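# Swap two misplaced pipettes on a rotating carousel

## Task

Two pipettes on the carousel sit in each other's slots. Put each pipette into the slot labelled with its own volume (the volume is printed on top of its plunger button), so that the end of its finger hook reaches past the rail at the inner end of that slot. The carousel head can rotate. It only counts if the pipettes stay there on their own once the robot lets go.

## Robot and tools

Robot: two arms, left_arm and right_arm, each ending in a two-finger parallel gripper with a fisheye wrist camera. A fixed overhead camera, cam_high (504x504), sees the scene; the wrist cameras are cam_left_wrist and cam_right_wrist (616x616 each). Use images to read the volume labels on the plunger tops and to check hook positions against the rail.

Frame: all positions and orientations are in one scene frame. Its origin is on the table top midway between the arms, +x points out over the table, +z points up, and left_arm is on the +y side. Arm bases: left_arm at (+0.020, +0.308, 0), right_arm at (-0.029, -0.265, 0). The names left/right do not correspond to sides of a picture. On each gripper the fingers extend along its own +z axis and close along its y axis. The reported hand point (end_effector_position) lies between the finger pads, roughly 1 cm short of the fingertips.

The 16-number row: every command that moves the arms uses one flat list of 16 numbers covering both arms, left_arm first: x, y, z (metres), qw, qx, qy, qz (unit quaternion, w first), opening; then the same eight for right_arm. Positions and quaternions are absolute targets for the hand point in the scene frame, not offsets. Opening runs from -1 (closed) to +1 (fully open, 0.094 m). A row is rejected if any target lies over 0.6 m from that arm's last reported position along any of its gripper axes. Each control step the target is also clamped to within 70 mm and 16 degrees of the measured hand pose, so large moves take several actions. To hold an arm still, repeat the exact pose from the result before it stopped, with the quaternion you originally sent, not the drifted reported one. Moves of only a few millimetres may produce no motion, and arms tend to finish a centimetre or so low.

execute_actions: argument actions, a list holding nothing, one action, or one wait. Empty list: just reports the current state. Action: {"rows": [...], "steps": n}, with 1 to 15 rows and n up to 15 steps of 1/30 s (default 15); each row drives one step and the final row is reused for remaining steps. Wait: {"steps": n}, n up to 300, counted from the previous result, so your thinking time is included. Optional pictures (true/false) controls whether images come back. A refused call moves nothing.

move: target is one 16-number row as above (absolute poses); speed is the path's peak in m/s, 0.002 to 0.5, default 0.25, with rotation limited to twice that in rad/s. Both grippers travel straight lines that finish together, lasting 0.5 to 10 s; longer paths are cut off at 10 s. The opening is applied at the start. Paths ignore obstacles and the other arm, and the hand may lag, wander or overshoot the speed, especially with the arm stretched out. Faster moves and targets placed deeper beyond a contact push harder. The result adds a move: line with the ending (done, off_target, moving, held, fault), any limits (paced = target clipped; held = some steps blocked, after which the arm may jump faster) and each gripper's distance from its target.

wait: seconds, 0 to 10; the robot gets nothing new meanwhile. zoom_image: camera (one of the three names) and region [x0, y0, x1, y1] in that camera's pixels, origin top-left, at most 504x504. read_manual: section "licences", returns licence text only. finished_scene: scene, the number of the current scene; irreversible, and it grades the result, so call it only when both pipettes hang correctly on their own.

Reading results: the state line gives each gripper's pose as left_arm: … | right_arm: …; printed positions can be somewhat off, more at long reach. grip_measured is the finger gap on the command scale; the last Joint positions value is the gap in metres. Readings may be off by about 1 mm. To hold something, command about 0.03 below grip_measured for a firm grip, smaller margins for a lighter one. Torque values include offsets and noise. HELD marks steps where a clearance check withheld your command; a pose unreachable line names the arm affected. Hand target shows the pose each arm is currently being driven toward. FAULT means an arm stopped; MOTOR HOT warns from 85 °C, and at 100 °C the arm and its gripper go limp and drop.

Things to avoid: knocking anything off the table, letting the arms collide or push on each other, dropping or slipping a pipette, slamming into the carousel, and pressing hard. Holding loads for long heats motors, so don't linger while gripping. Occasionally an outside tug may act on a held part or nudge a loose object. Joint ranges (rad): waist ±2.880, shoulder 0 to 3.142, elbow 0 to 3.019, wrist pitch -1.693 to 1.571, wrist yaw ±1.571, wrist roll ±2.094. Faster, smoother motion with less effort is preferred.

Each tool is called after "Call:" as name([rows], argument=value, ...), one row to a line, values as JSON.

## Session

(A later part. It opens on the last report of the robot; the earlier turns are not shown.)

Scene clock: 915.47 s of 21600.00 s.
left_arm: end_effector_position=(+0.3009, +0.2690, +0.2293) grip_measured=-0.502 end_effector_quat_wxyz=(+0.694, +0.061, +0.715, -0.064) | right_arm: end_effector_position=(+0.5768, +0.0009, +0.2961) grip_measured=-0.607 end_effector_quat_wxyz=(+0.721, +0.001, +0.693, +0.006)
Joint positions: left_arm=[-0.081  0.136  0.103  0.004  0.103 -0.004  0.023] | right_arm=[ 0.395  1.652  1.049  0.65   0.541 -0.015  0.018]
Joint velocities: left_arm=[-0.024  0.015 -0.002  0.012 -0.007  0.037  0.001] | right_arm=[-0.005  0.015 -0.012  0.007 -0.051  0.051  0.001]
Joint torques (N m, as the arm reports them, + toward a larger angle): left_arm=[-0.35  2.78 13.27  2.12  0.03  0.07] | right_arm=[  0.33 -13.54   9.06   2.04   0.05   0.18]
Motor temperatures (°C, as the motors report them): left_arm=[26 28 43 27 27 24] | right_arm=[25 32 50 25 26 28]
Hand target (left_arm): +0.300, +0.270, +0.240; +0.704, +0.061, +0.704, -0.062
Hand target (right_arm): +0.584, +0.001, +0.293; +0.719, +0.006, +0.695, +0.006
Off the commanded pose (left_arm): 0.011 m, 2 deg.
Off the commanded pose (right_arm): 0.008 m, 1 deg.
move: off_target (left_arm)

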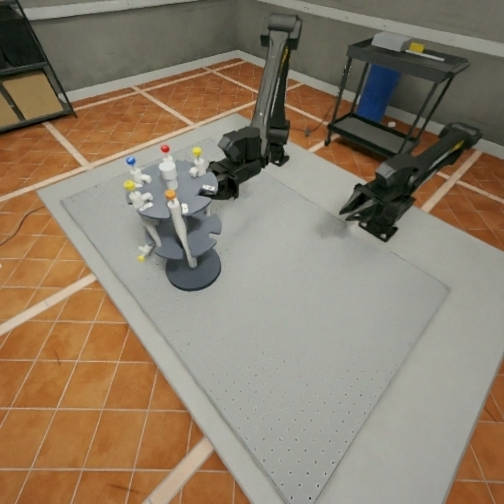

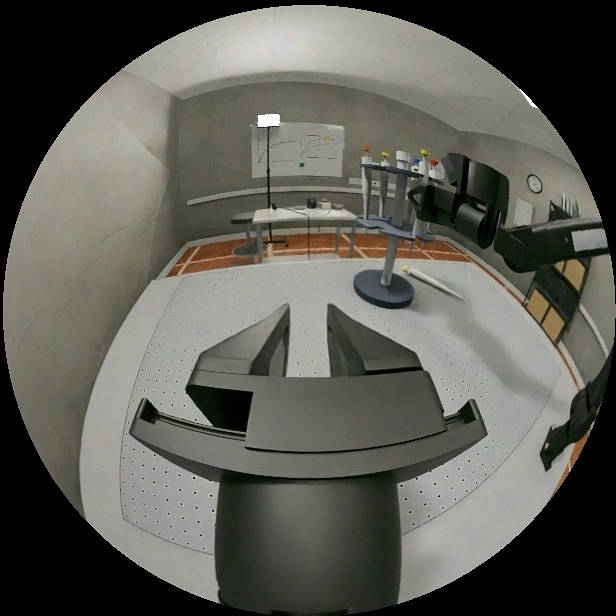

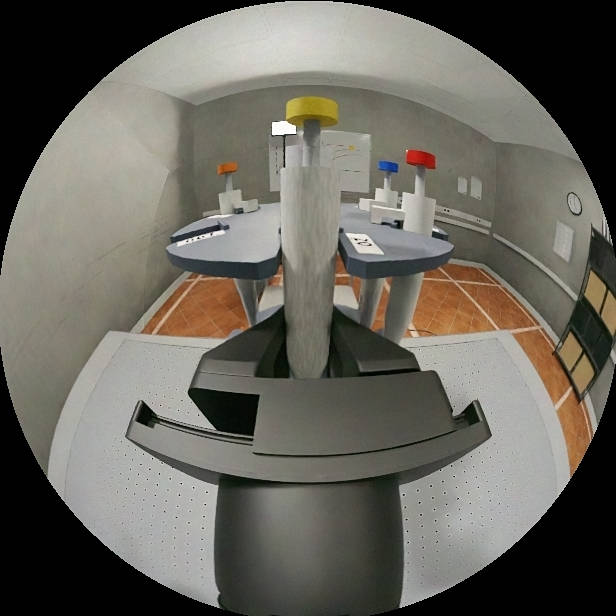

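Call:
move(target=[0.30,0.27,0.24,0.7044,0.0616,0.7044,-0.0616,-0.5, 0.58,0.001,0.282,0.719,0.006,0.695,0.006,-0.65], speed=0.03)

Scene clock: 918.87 s of 21600.00 s.
left_arm: end_effector_position=(+0.3009, +0.2690, +0.2293) grip_measured=-0.502 end_effector_quat_wxyz=(+0.694, +0.061, +0.715, -0.064) | right_arm: end_effector_position=(+0.5778, +0.0009, +0.2913) grip_measured=-0.607 end_effector_quat_wxyz=(+0.719, +0.001, +0.695, +0.004)
Joint positions: left_arm=[-0.081  0.136  0.103  0.004  0.103 -0.004  0.023] | right_arm=[ 0.395  1.659  1.049  0.65   0.545 -0.013  0.018]
Joint velocities: left_arm=[-0.015 -0.005  0.012 -0.017  0.007 -0.022 -0.001] | right_arm=[-0.005  0.015 -0.017  0.007 -0.095  0.037  0.   ]
Joint torques (N m, as the arm reports them, + toward a larger angle): left_arm=[-0.74  2.68 13.16  2.06  0.02  0.07] | right_arm=[  1.   -13.41   7.42   3.47   0.06   0.16]
Motor temperatures (°C, as the motors report them): left_arm=[26 28 43 27 27 24] | right_arm=[25 32 49 25 26 28]
Hand target (left_arm): +0.300, +0.270, +0.240; +0.704, +0.061, +0.704, -0.062
Hand target (right_arm): +0.580, +0.001, +0.282; +0.719, +0.006, +0.695, +0.006
Off the commanded pose (left_arm): 0.011 m, 2 deg.
Off the commanded pose (right_arm): 0.010 m, 1 deg.
move: off_target (left_arm)

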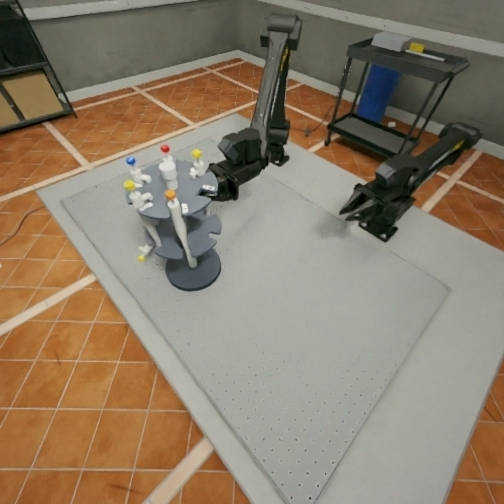

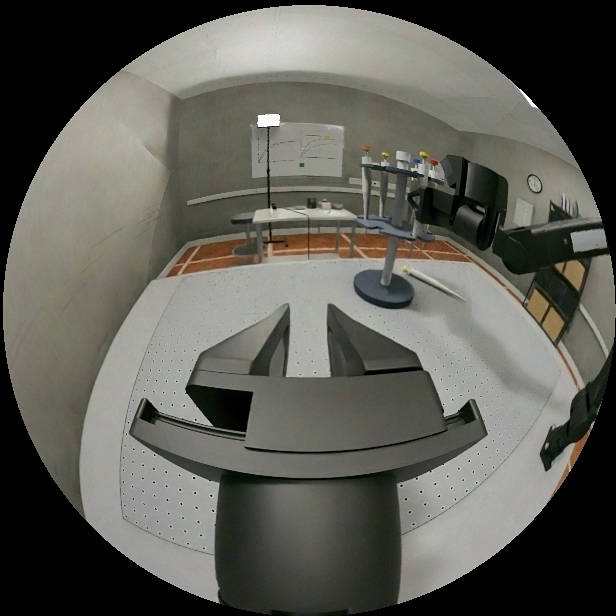

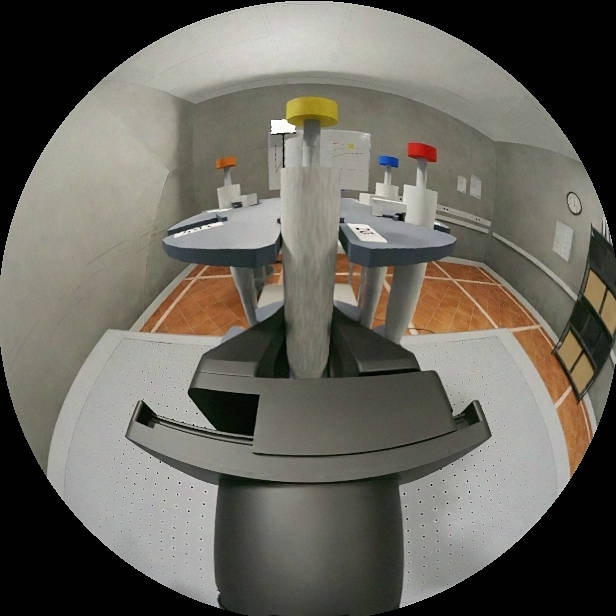

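Release and retreat.

Call:
move(target=[0.30,0.27,0.24,0.7044,0.0616,0.7044,-0.0616,-0.5, 0.578,0.001,0.289,0.719,0.002,0.695,0.004,-0.25], speed=0.03)

Call:
move(target=[0.30,0.27,0.24,0.7044,0.0616,0.7044,-0.0616,-0.5, 0.47,-0.005,0.295,0.719,0.002,0.695,0.004,-0.25], speed=0.12)

Scene clock: 921.43 s of 21600.00 s.
left_arm: end_effector_position=(+0.3009, +0.2690, +0.2293) grip_measured=-0.502 end_effector_quat_wxyz=(+0.694, +0.061, +0.715, -0.064) | right_arm: end_effector_position=(+0.5778, +0.0009, +0.2913) grip_measured=-0.252 end_effector_quat_wxyz=(+0.719, +0.001, +0.695, +0.004)
Joint positions: left_arm=[-0.081  0.136  0.103  0.004  0.103 -0.004  0.023] | right_arm=[ 0.395  1.659  1.049  0.65   0.545 -0.013  0.035]
Joint velocities: left_arm=[ 0.015 -0.015 -0.007  0.002 -0.007  0.022  0.   ] | right_arm=[-0.005 -0.005  0.007 -0.007  0.037  0.022  0.   ]
Joint torques (N m, as the arm reports them, + toward a larger angle): left_arm=[-0.45  2.25 13.05  2.07 -0.01  0.05] | right_arm=[  1.02 -15.12   7.58   2.67   0.01   0.03]
Motor temperatures (°C, as the motors report them): left_arm=[26 28 43 27 27 24] | right_arm=[25 32 49 25 26 28]
Hand target (left_arm): +0.300, +0.270, +0.240; +0.704, +0.061, +0.704, -0.062
Hand target (right_arm): +0.578, +0.001, +0.289; +0.719, +0.002, +0.695, +0.004
Off the commanded pose (left_arm): 0.011 m, 2 deg.
Off the commanded pose (right_arm): 0.002 m, 0 deg.
move: off_target (left_arm)

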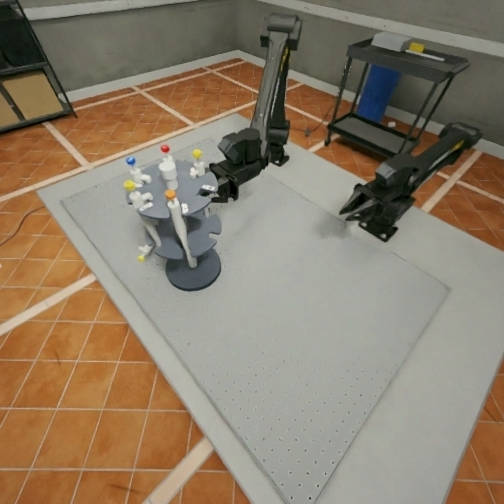

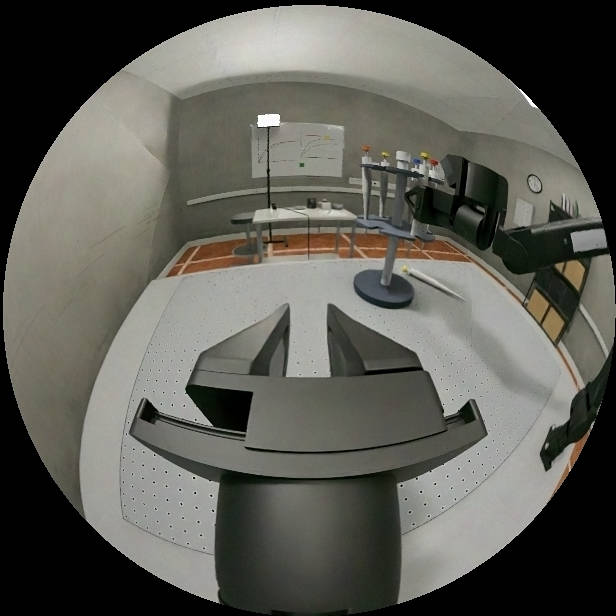

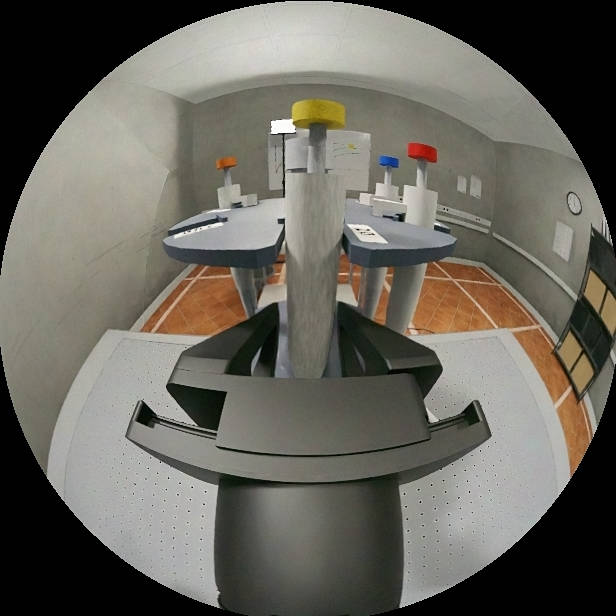

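Scene clock: 922.70 s of 21600.00 s.
left_arm: end_effector_position=(+0.3009, +0.2690, +0.2293) grip_measured=-0.502 end_effector_quat_wxyz=(+0.694, +0.061, +0.715, -0.064) | right_arm: end_effector_position=(+0.4769, -0.0067, +0.2800) grip_measured=-0.252 end_effector_quat_wxyz=(+0.707, -0.003, +0.707, -0.006)
Joint positions: left_arm=[-0.081  0.136  0.103  0.004  0.103 -0.004  0.023] | right_arm=[ 0.507  1.46   0.799  0.662  0.665 -0.013  0.035]
Joint velocities: left_arm=[-0.024 -0.005 -0.002 -0.012  0.051  0.007 -0.001] | right_arm=[-0.015 -0.015  0.012 -0.027 -0.022 -0.066 -0.001]
Joint torques (N m, as the arm reports them, + toward a larger angle): left_arm=[-0.25  2.62 13.16  2.06  0.    0.09] | right_arm=[  1.09 -13.42   6.91   3.56   0.11   0.  ]
Motor temperatures (°C, as the motors report them): left_arm=[26 28 43 27 27 24] | right_arm=[25 32 48 25 26 28]
Hand target (left_arm): +0.300, +0.270, +0.240; +0.704, +0.061, +0.704, -0.062
Hand target (right_arm): +0.470, -0.005, +0.294; +0.719, +0.002, +0.695, +0.004
Off the commanded pose (left_arm): 0.011 m, 2 deg.
Off the commanded pose (right_arm): 0.017 m, 2 deg.
move: off_target (left_arm, right_arm)

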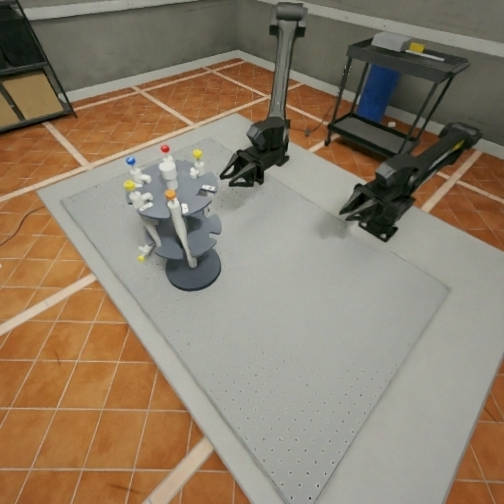

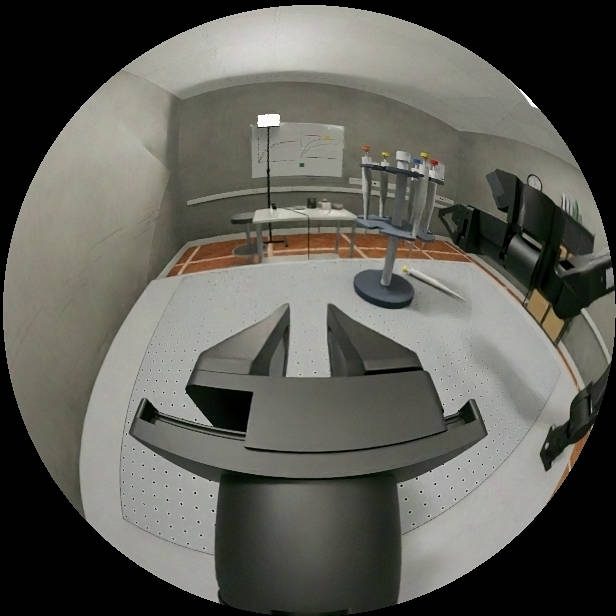

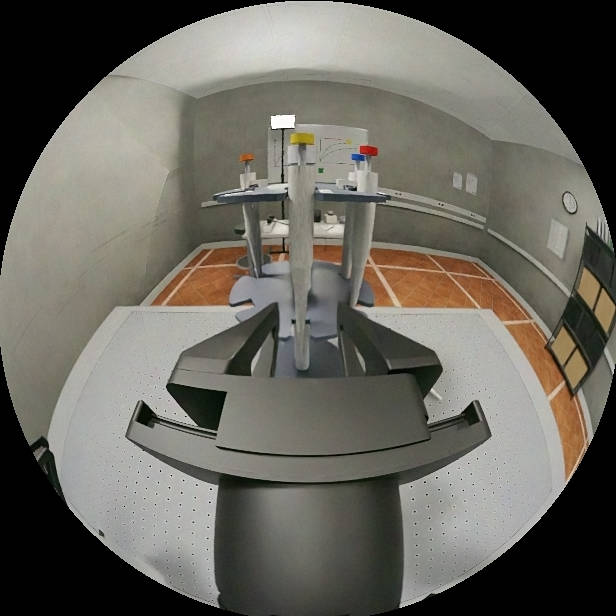

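Call:
move(target=[0.30,0.27,0.24,0.7044,0.0616,0.7044,-0.0616,-0.5, 0.47,-0.22,0.2,0,-0.2756,0.9613,0,-0.2], speed=0.35)

Call:
move(target=[0.30,0.27,0.24,0.7044,0.0616,0.7044,-0.0616,-0.5, 0.60,-0.235,0.10,0,-0.2756,0.9613,0,-0.2], speed=0.25)

Scene clock: 960.73 s of 21600.00 s.
left_arm: end_effector_position=(+0.3009, +0.2690, +0.2293) grip_measured=-0.502 end_effector_quat_wxyz=(+0.694, +0.061, +0.715, -0.064) | right_arm: end_effector_position=(+0.4496, -0.2156, +0.1870) grip_measured=-0.201 end_effector_quat_wxyz=(-0.011, -0.273, +0.962, +0.010)
Joint positions: left_arm=[-0.081  0.136  0.103  0.004  0.103 -0.004  0.023] | right_arm=[-0.055  1.631  1.443 -1.407 -0.016 -0.454  0.038]
Joint velocities: left_arm=[-0.024 -0.015 -0.012 -0.002 -0.095 -0.051 -0.   ] | right_arm=[ 0.005 -0.024  0.012  0.012  0.037  0.022  0.   ]
Joint torques (N m, as the arm reports them, + toward a larger angle): left_arm=[-0.72  2.94 13.14  2.08 -0.02  0.04] | right_arm=[  0.1  -13.79  12.14  -0.09   0.01  -0.15]
Motor temperatures (°C, as the motors report them): left_arm=[26 28 44 27 27 24] | right_arm=[25 32 46 26 26 28]
Hand target (left_arm): +0.300, +0.270, +0.240; +0.704, +0.061, +0.704, -0.062
Hand target (right_arm): +0.465, -0.219, +0.202; +0.002, -0.275, +0.961, +0.006
Off the commanded pose (left_arm): 0.011 m, 2 deg.
Off the commanded pose (right_arm): 0.025 m, 2 deg.
After step 90, 32.17 s passed at rest.
move: off_target (left_arm, right_arm)

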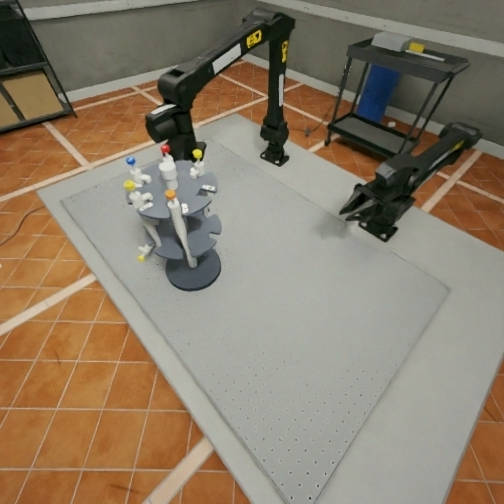

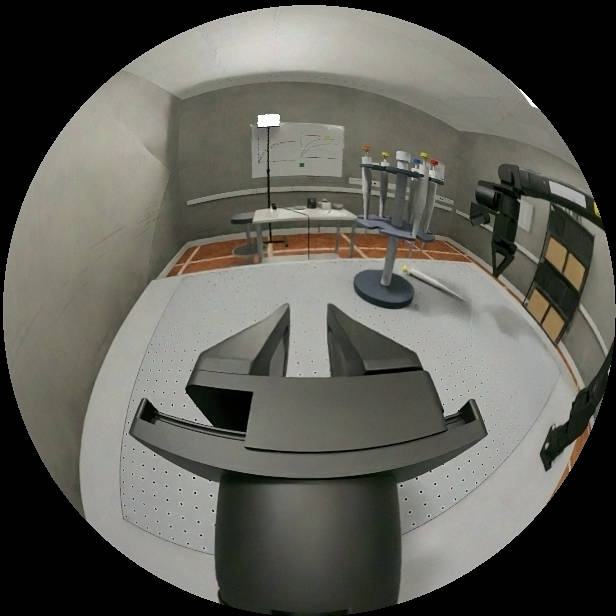

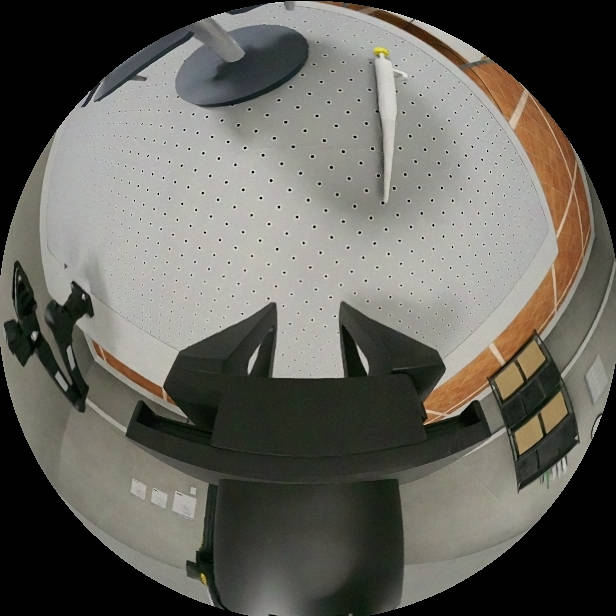

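Scene clock: 962.03 s of 21600.00 s.
left_arm: end_effector_position=(+0.3009, +0.2690, +0.2293) grip_measured=-0.502 end_effector_quat_wxyz=(+0.694, +0.061, +0.715, -0.064) | right_arm: end_effector_position=(+0.5796, -0.2295, +0.0921) grip_measured=-0.201 end_effector_quat_wxyz=(-0.021, -0.275, +0.961, +0.006)
Joint positions: left_arm=[-0.081  0.136  0.103  0.004  0.103 -0.004  0.023] | right_arm=[-0.095  2.035  1.768 -1.347 -0.002 -0.499  0.038]
Joint velocities: left_arm=[-0.015 -0.005 -0.002 -0.007 -0.022 -0.066 -0.001] | right_arm=[-0.015 -0.015  0.007 -0.002  0.007  0.095 -0.002]
Joint torques (N m, as the arm reports them, + toward a larger angle): left_arm=[-0.52  2.38 13.21  1.99  0.03  0.09] | right_arm=[  0.01 -19.26  11.71   0.92   0.06  -0.11]
Motor temperatures (°C, as the motors report them): left_arm=[26 28 44 27 27 24] | right_arm=[25 32 46 26 26 28]
Hand target (left_arm): +0.300, +0.270, +0.240; +0.704, +0.061, +0.704, -0.062
Hand target (right_arm): +0.600, -0.236, +0.102; +0.000, -0.275, +0.961, -0.001
Off the commanded pose (left_arm): 0.011 m, 2 deg.
Off the commanded pose (right_arm): 0.023 m, 2 deg.
move: off_target (left_arm, right_arm)

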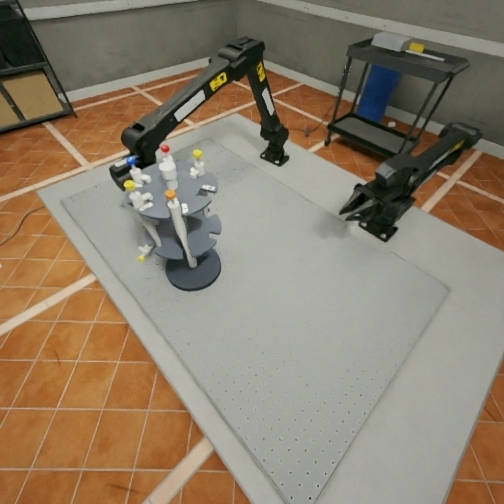

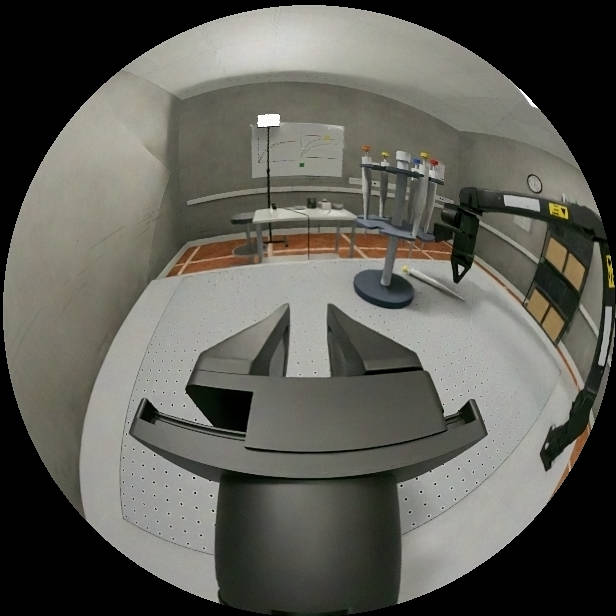

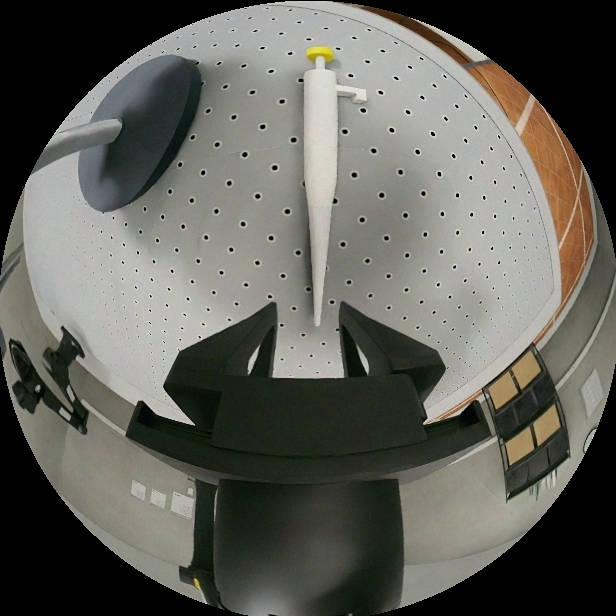

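Call:
move(target=[0.30,0.27,0.24,0.7044,0.0616,0.7044,-0.0616,-0.5, 0.603,-0.247,0.045,0,-0.2756,0.9613,0,-0.2], speed=0.1)

Scene clock: 966.47 s of 21600.00 s.
left_arm: end_effector_position=(+0.3009, +0.2690, +0.2293) grip_measured=-0.502 end_effector_quat_wxyz=(+0.694, +0.061, +0.715, -0.064) | right_arm: end_effector_position=(+0.6014, -0.2395, +0.0589) grip_measured=-0.201 end_effector_quat_wxyz=(+0.003, -0.275, +0.961, +0.000)
Joint positions: left_arm=[-0.081  0.136  0.103  0.004  0.103 -0.004  0.023] | right_arm=[-0.113  2.086  1.762 -1.24  -0.002 -0.517  0.038]
Joint velocities: left_arm=[-0.015 -0.015  0.002 -0.002 -0.022  0.022  0.   ] | right_arm=[ 0.005 -0.005  0.012  0.012 -0.007  0.007 -0.002]
Joint torques (N m, as the arm reports them, + toward a larger angle): left_arm=[-0.55  2.65 13.15  2.04  0.01  0.08] | right_arm=[  0.1  -20.06   7.38   1.43   0.04  -0.11]
Motor temperatures (°C, as the motors report them): left_arm=[26 28 44 27 27 24] | right_arm=[25 33 47 25 26 28]
Hand target (left_arm): +0.300, +0.270, +0.240; +0.704, +0.061, +0.704, -0.062
Hand target (right_arm): +0.603, -0.247, +0.045; +0.000, -0.276, +0.961, -0.000
Off the commanded pose (left_arm): 0.011 m, 2 deg.
Off the commanded pose (right_arm): 0.016 m, 0 deg.
After step 90, 0.43 s passed at rest.
move: off_target (left_arm, right_arm)

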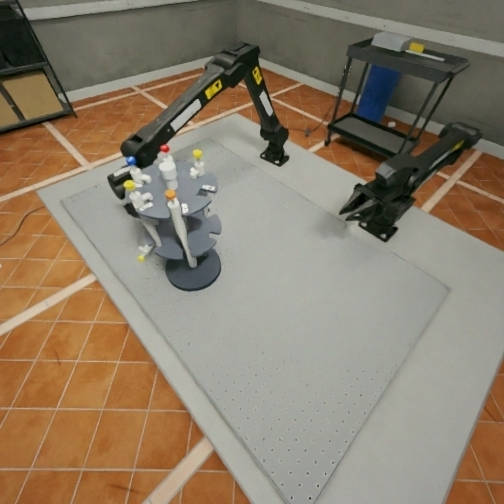

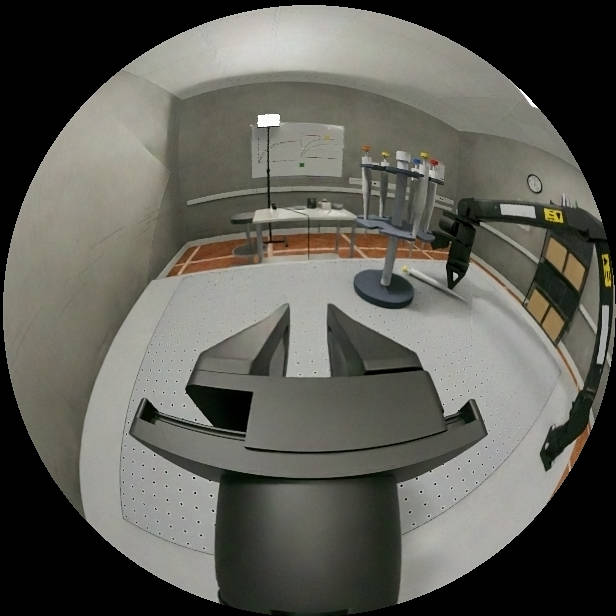

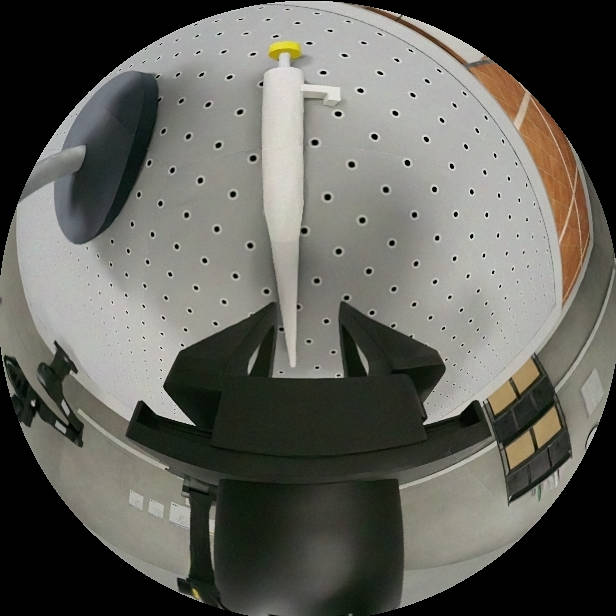

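Call:
move(target=[0.30,0.27,0.24,0.7044,0.0616,0.7044,-0.0616,-0.5, 0.594,-0.222,0.035,0,-0.2756,0.9613,0,-0.2], speed=0.06)

Scene clock: 973.33 s of 21600.00 s.
left_arm: end_effector_position=(+0.3009, +0.2690, +0.2293) grip_measured=-0.502 end_effector_quat_wxyz=(+0.694, +0.061, +0.715, -0.064) | right_arm: end_effector_position=(+0.5938, -0.2286, +0.0438) grip_measured=-0.201 end_effector_quat_wxyz=(+0.000, -0.276, +0.961, +0.001)
Joint positions: left_arm=[-0.081  0.136  0.103  0.004  0.103 -0.004  0.023] | right_arm=[-0.095  2.086  1.72  -1.205 -0.002 -0.501  0.038]
Joint velocities: left_arm=[ 0.005 -0.005  0.017 -0.017  0.022  0.051 -0.001] | right_arm=[-0.015 -0.005  0.002  0.012 -0.022  0.007 -0.001]
Joint torques (N m, as the arm reports them, + toward a larger angle): left_arm=[-0.33  2.46 13.14  2.14  0.01  0.09] | right_arm=[  1.41 -20.44   7.05   1.61   0.     0.17]
Motor temperatures (°C, as the motors report them): left_arm=[26 28 44 27 27 24] | right_arm=[25 33 46 25 26 28]
Hand target (left_arm): +0.300, +0.270, +0.240; +0.704, +0.061, +0.704, -0.062
Hand target (right_arm): +0.594, -0.222, +0.035; -0.000, -0.276, +0.961, +0.000
Off the commanded pose (left_arm): 0.011 m, 2 deg.
Off the commanded pose (right_arm): 0.011 m, 0 deg.
After step 90, 2.93 s passed at rest.
move: off_target (left_arm, right_arm)

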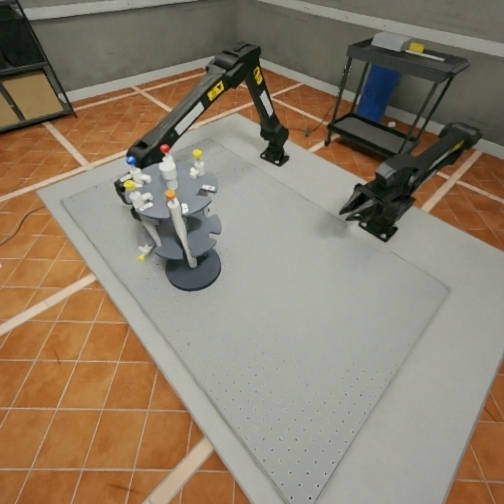

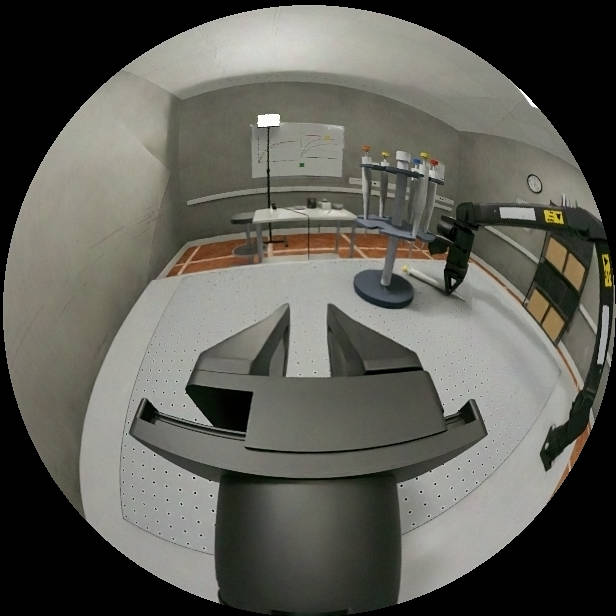

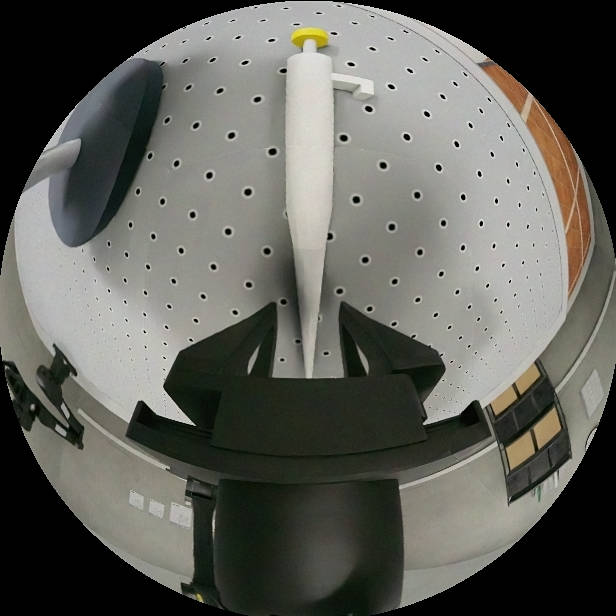

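Centred. Descend.

Call:
move(target=[0.30,0.27,0.24,0.7044,0.0616,0.7044,-0.0616,-0.5, 0.594,-0.224,0.014,0,-0.2756,0.9613,0,-0.2], speed=0.05)

Scene clock: 975.57 s of 21600.00 s.
left_arm: end_effector_position=(+0.3009, +0.2690, +0.2293) grip_measured=-0.502 end_effector_quat_wxyz=(+0.694, +0.061, +0.715, -0.064) | right_arm: end_effector_position=(+0.5961, -0.2285, +0.0362) grip_measured=-0.201 end_effector_quat_wxyz=(+0.010, -0.276, +0.961, -0.001)
Joint positions: left_arm=[-0.081  0.136  0.103  0.004  0.103 -0.004  0.023] | right_arm=[-0.095  2.087  1.699 -1.162 -0.002 -0.5    0.038]
Joint velocities: left_arm=[ 0.005  0.005 -0.007 -0.007 -0.037  0.022  0.   ] | right_arm=[-0.005 -0.024  0.007  0.007 -0.022 -0.11  -0.   ]
Joint torques (N m, as the arm reports them, + toward a larger angle): left_arm=[-0.54  2.3  13.21  1.98  0.02  0.09] | right_arm=[  1.37 -18.56   6.86   1.59  -0.02   0.13]
Motor temperatures (°C, as the motors report them): left_arm=[26 28 44 27 27 24] | right_arm=[25 34 46 25 26 28]
Hand target (left_arm): +0.300, +0.270, +0.240; +0.704, +0.061, +0.704, -0.062
Hand target (right_arm): +0.594, -0.224, +0.014; -0.000, -0.276, +0.961, -0.000
Off the commanded pose (left_arm): 0.011 m, 2 deg.
Off the commanded pose (right_arm): 0.023 m, 1 deg.
move: off_target (left_arm, right_arm)

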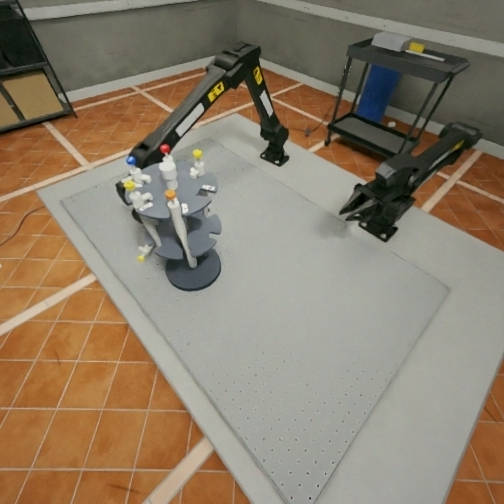

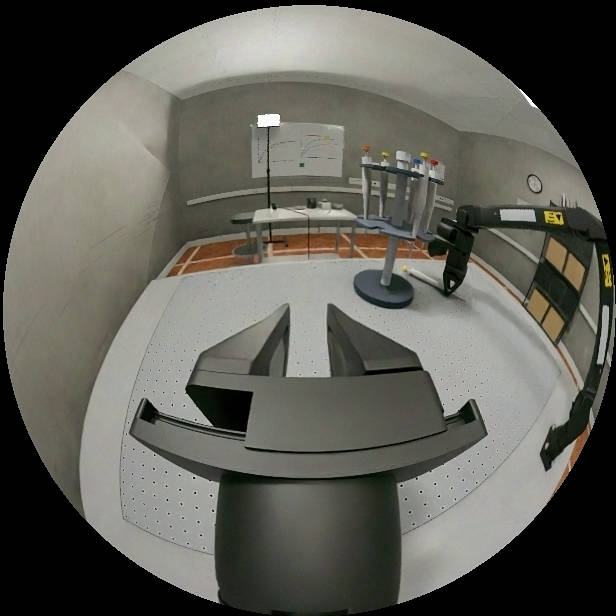

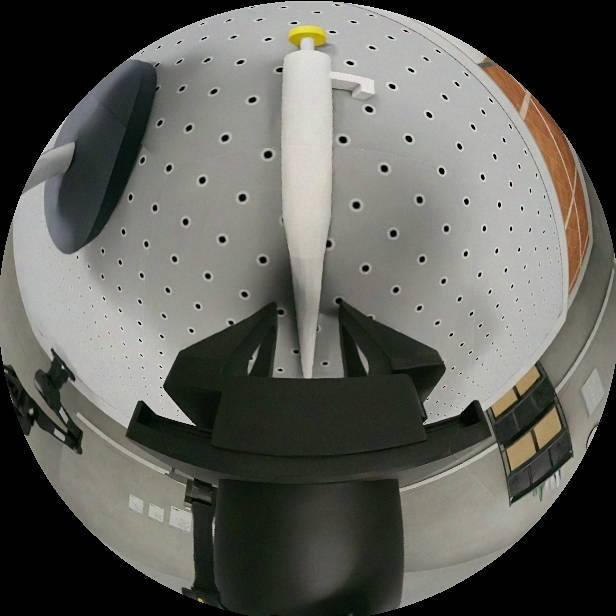

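Call:
move(target=[0.30,0.27,0.24,0.7044,0.0616,0.7044,-0.0616,-0.5, 0.594,-0.224,0.004,0,-0.2756,0.9613,0,-0.2], speed=0.04)

Scene clock: 979.40 s of 21600.00 s.
left_arm: end_effector_position=(+0.3009, +0.2690, +0.2293) grip_measured=-0.502 end_effector_quat_wxyz=(+0.694, +0.061, +0.715, -0.064) | right_arm: end_effector_position=(+0.5983, -0.2284, +0.0355) grip_measured=-0.201 end_effector_quat_wxyz=(+0.016, -0.276, +0.961, -0.002)
Joint positions: left_arm=[-0.081  0.136  0.103  0.004  0.103 -0.004  0.023] | right_arm=[-0.095  2.087  1.697 -1.15  -0.002 -0.5    0.038]
Joint velocities: left_arm=[-0.015  0.005 -0.012 -0.007 -0.066 -0.007 -0.   ] | right_arm=[ 0.005  0.005 -0.017  0.012  0.051 -0.066 -0.   ]
Joint torques (N m, as the arm reports them, + toward a larger angle): left_arm=[-0.27  2.57 13.26  2.02  0.02  0.1 ] | right_arm=[  1.16 -17.79   6.1    2.12   0.02   0.13]
Motor temperatures (°C, as the motors report them): left_arm=[26 28 44 27 27 24] | right_arm=[25 34 45 25 26 28]
Hand target (left_arm): +0.300, +0.270, +0.240; +0.704, +0.061, +0.704, -0.062
Hand target (right_arm): +0.593, -0.224, +0.005; -0.000, -0.276, +0.961, +0.000
Off the commanded pose (left_arm): 0.011 m, 2 deg.
Off the commanded pose (right_arm): 0.032 m, 2 deg.
move: off_target (left_arm, right_arm)

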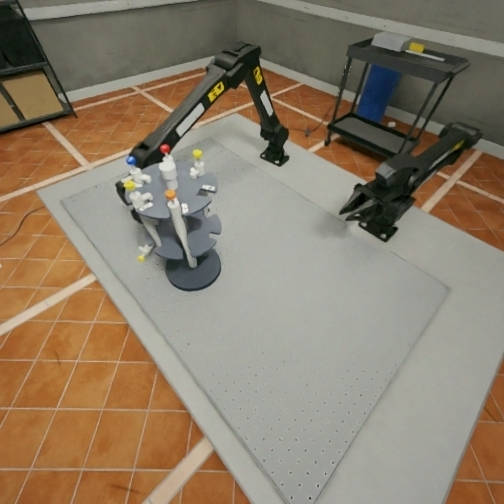

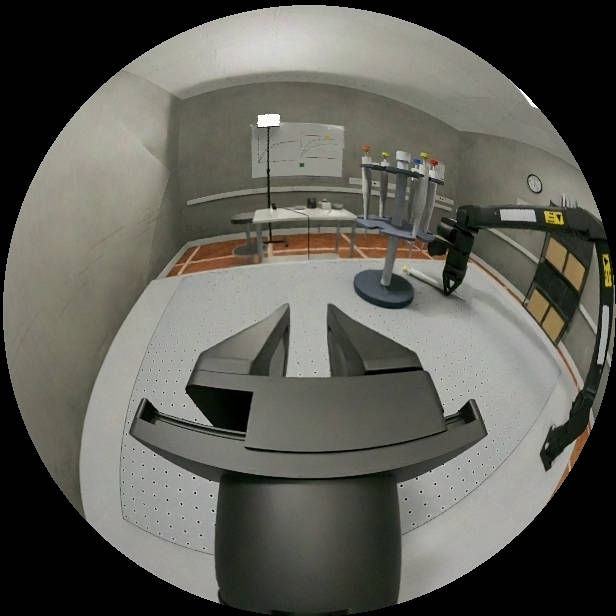

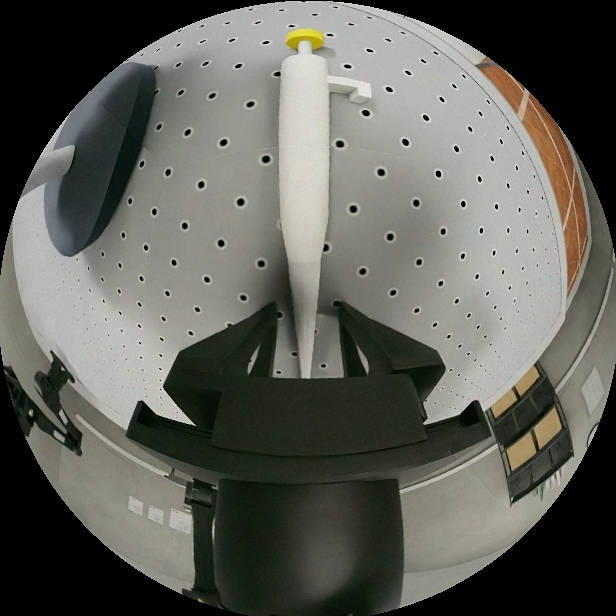

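Fingertips are on the table. Relieve the pressure and close.

Call:
move(target=[0.30,0.27,0.24,0.7044,0.0616,0.7044,-0.0616,-0.5, 0.597,-0.227,0.03,0,-0.2756,0.9613,0,-0.87], speed=0.04)

Scene clock: 981.43 s of 21600.00 s.
left_arm: end_effector_position=(+0.3009, +0.2690, +0.2293) grip_measured=-0.502 end_effector_quat_wxyz=(+0.694, +0.061, +0.715, -0.064) | right_arm: end_effector_position=(+0.5955, -0.2285, +0.0354) grip_measured=-0.771 end_effector_quat_wxyz=(+0.010, -0.276, +0.961, -0.001)
Joint positions: left_arm=[-0.081  0.136  0.103  0.004  0.103 -0.004  0.023] | right_arm=[-0.095  2.087  1.697 -1.161 -0.003 -0.5    0.011]
Joint velocities: left_arm=[-0.005  0.005  0.002  0.017 -0.007 -0.051 -0.   ] | right_arm=[ 0.005 -0.015  0.012  0.002 -0.022 -0.037  0.001]
Joint torques (N m, as the arm reports them, + toward a larger angle): left_arm=[-0.78  2.01 13.08  1.95  0.02  0.11] | right_arm=[  0.4  -18.84   9.06  -0.11   0.04   0.07]
Motor temperatures (°C, as the motors report them): left_arm=[26 28 44 27 27 24] | right_arm=[25 34 45 25 26 28]
Hand target (left_arm): +0.300, +0.270, +0.240; +0.704, +0.061, +0.704, -0.062
Hand target (right_arm): +0.597, -0.227, +0.030; +0.000, -0.276, +0.961, +0.000
Off the commanded pose (left_arm): 0.011 m, 2 deg.
Off the commanded pose (right_arm): 0.006 m, 1 deg.
move: off_target (left_arm)

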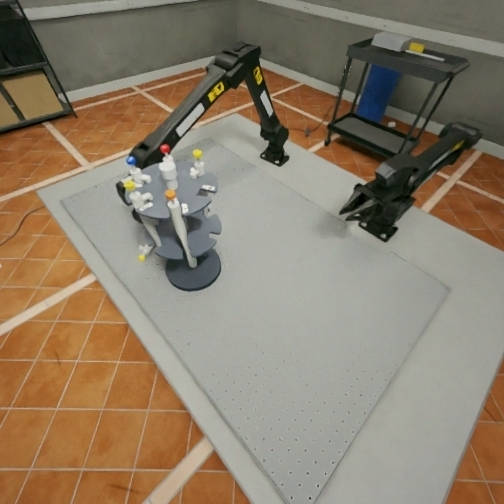

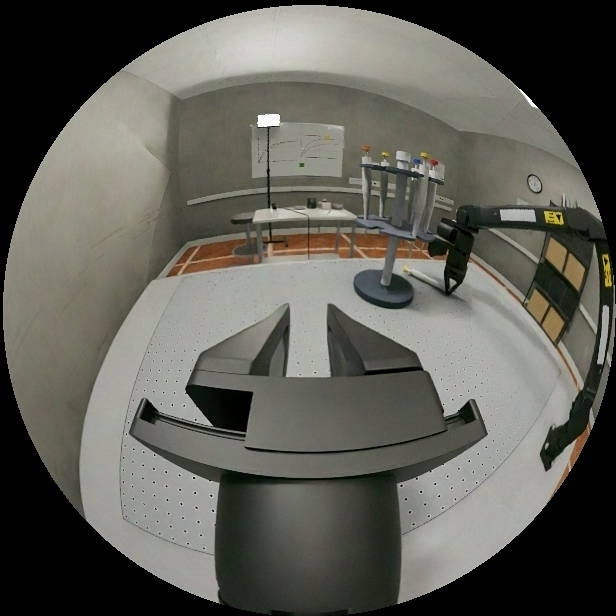

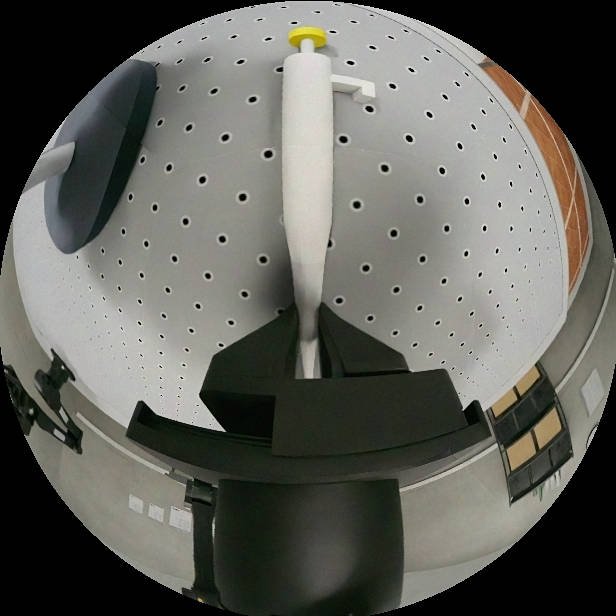

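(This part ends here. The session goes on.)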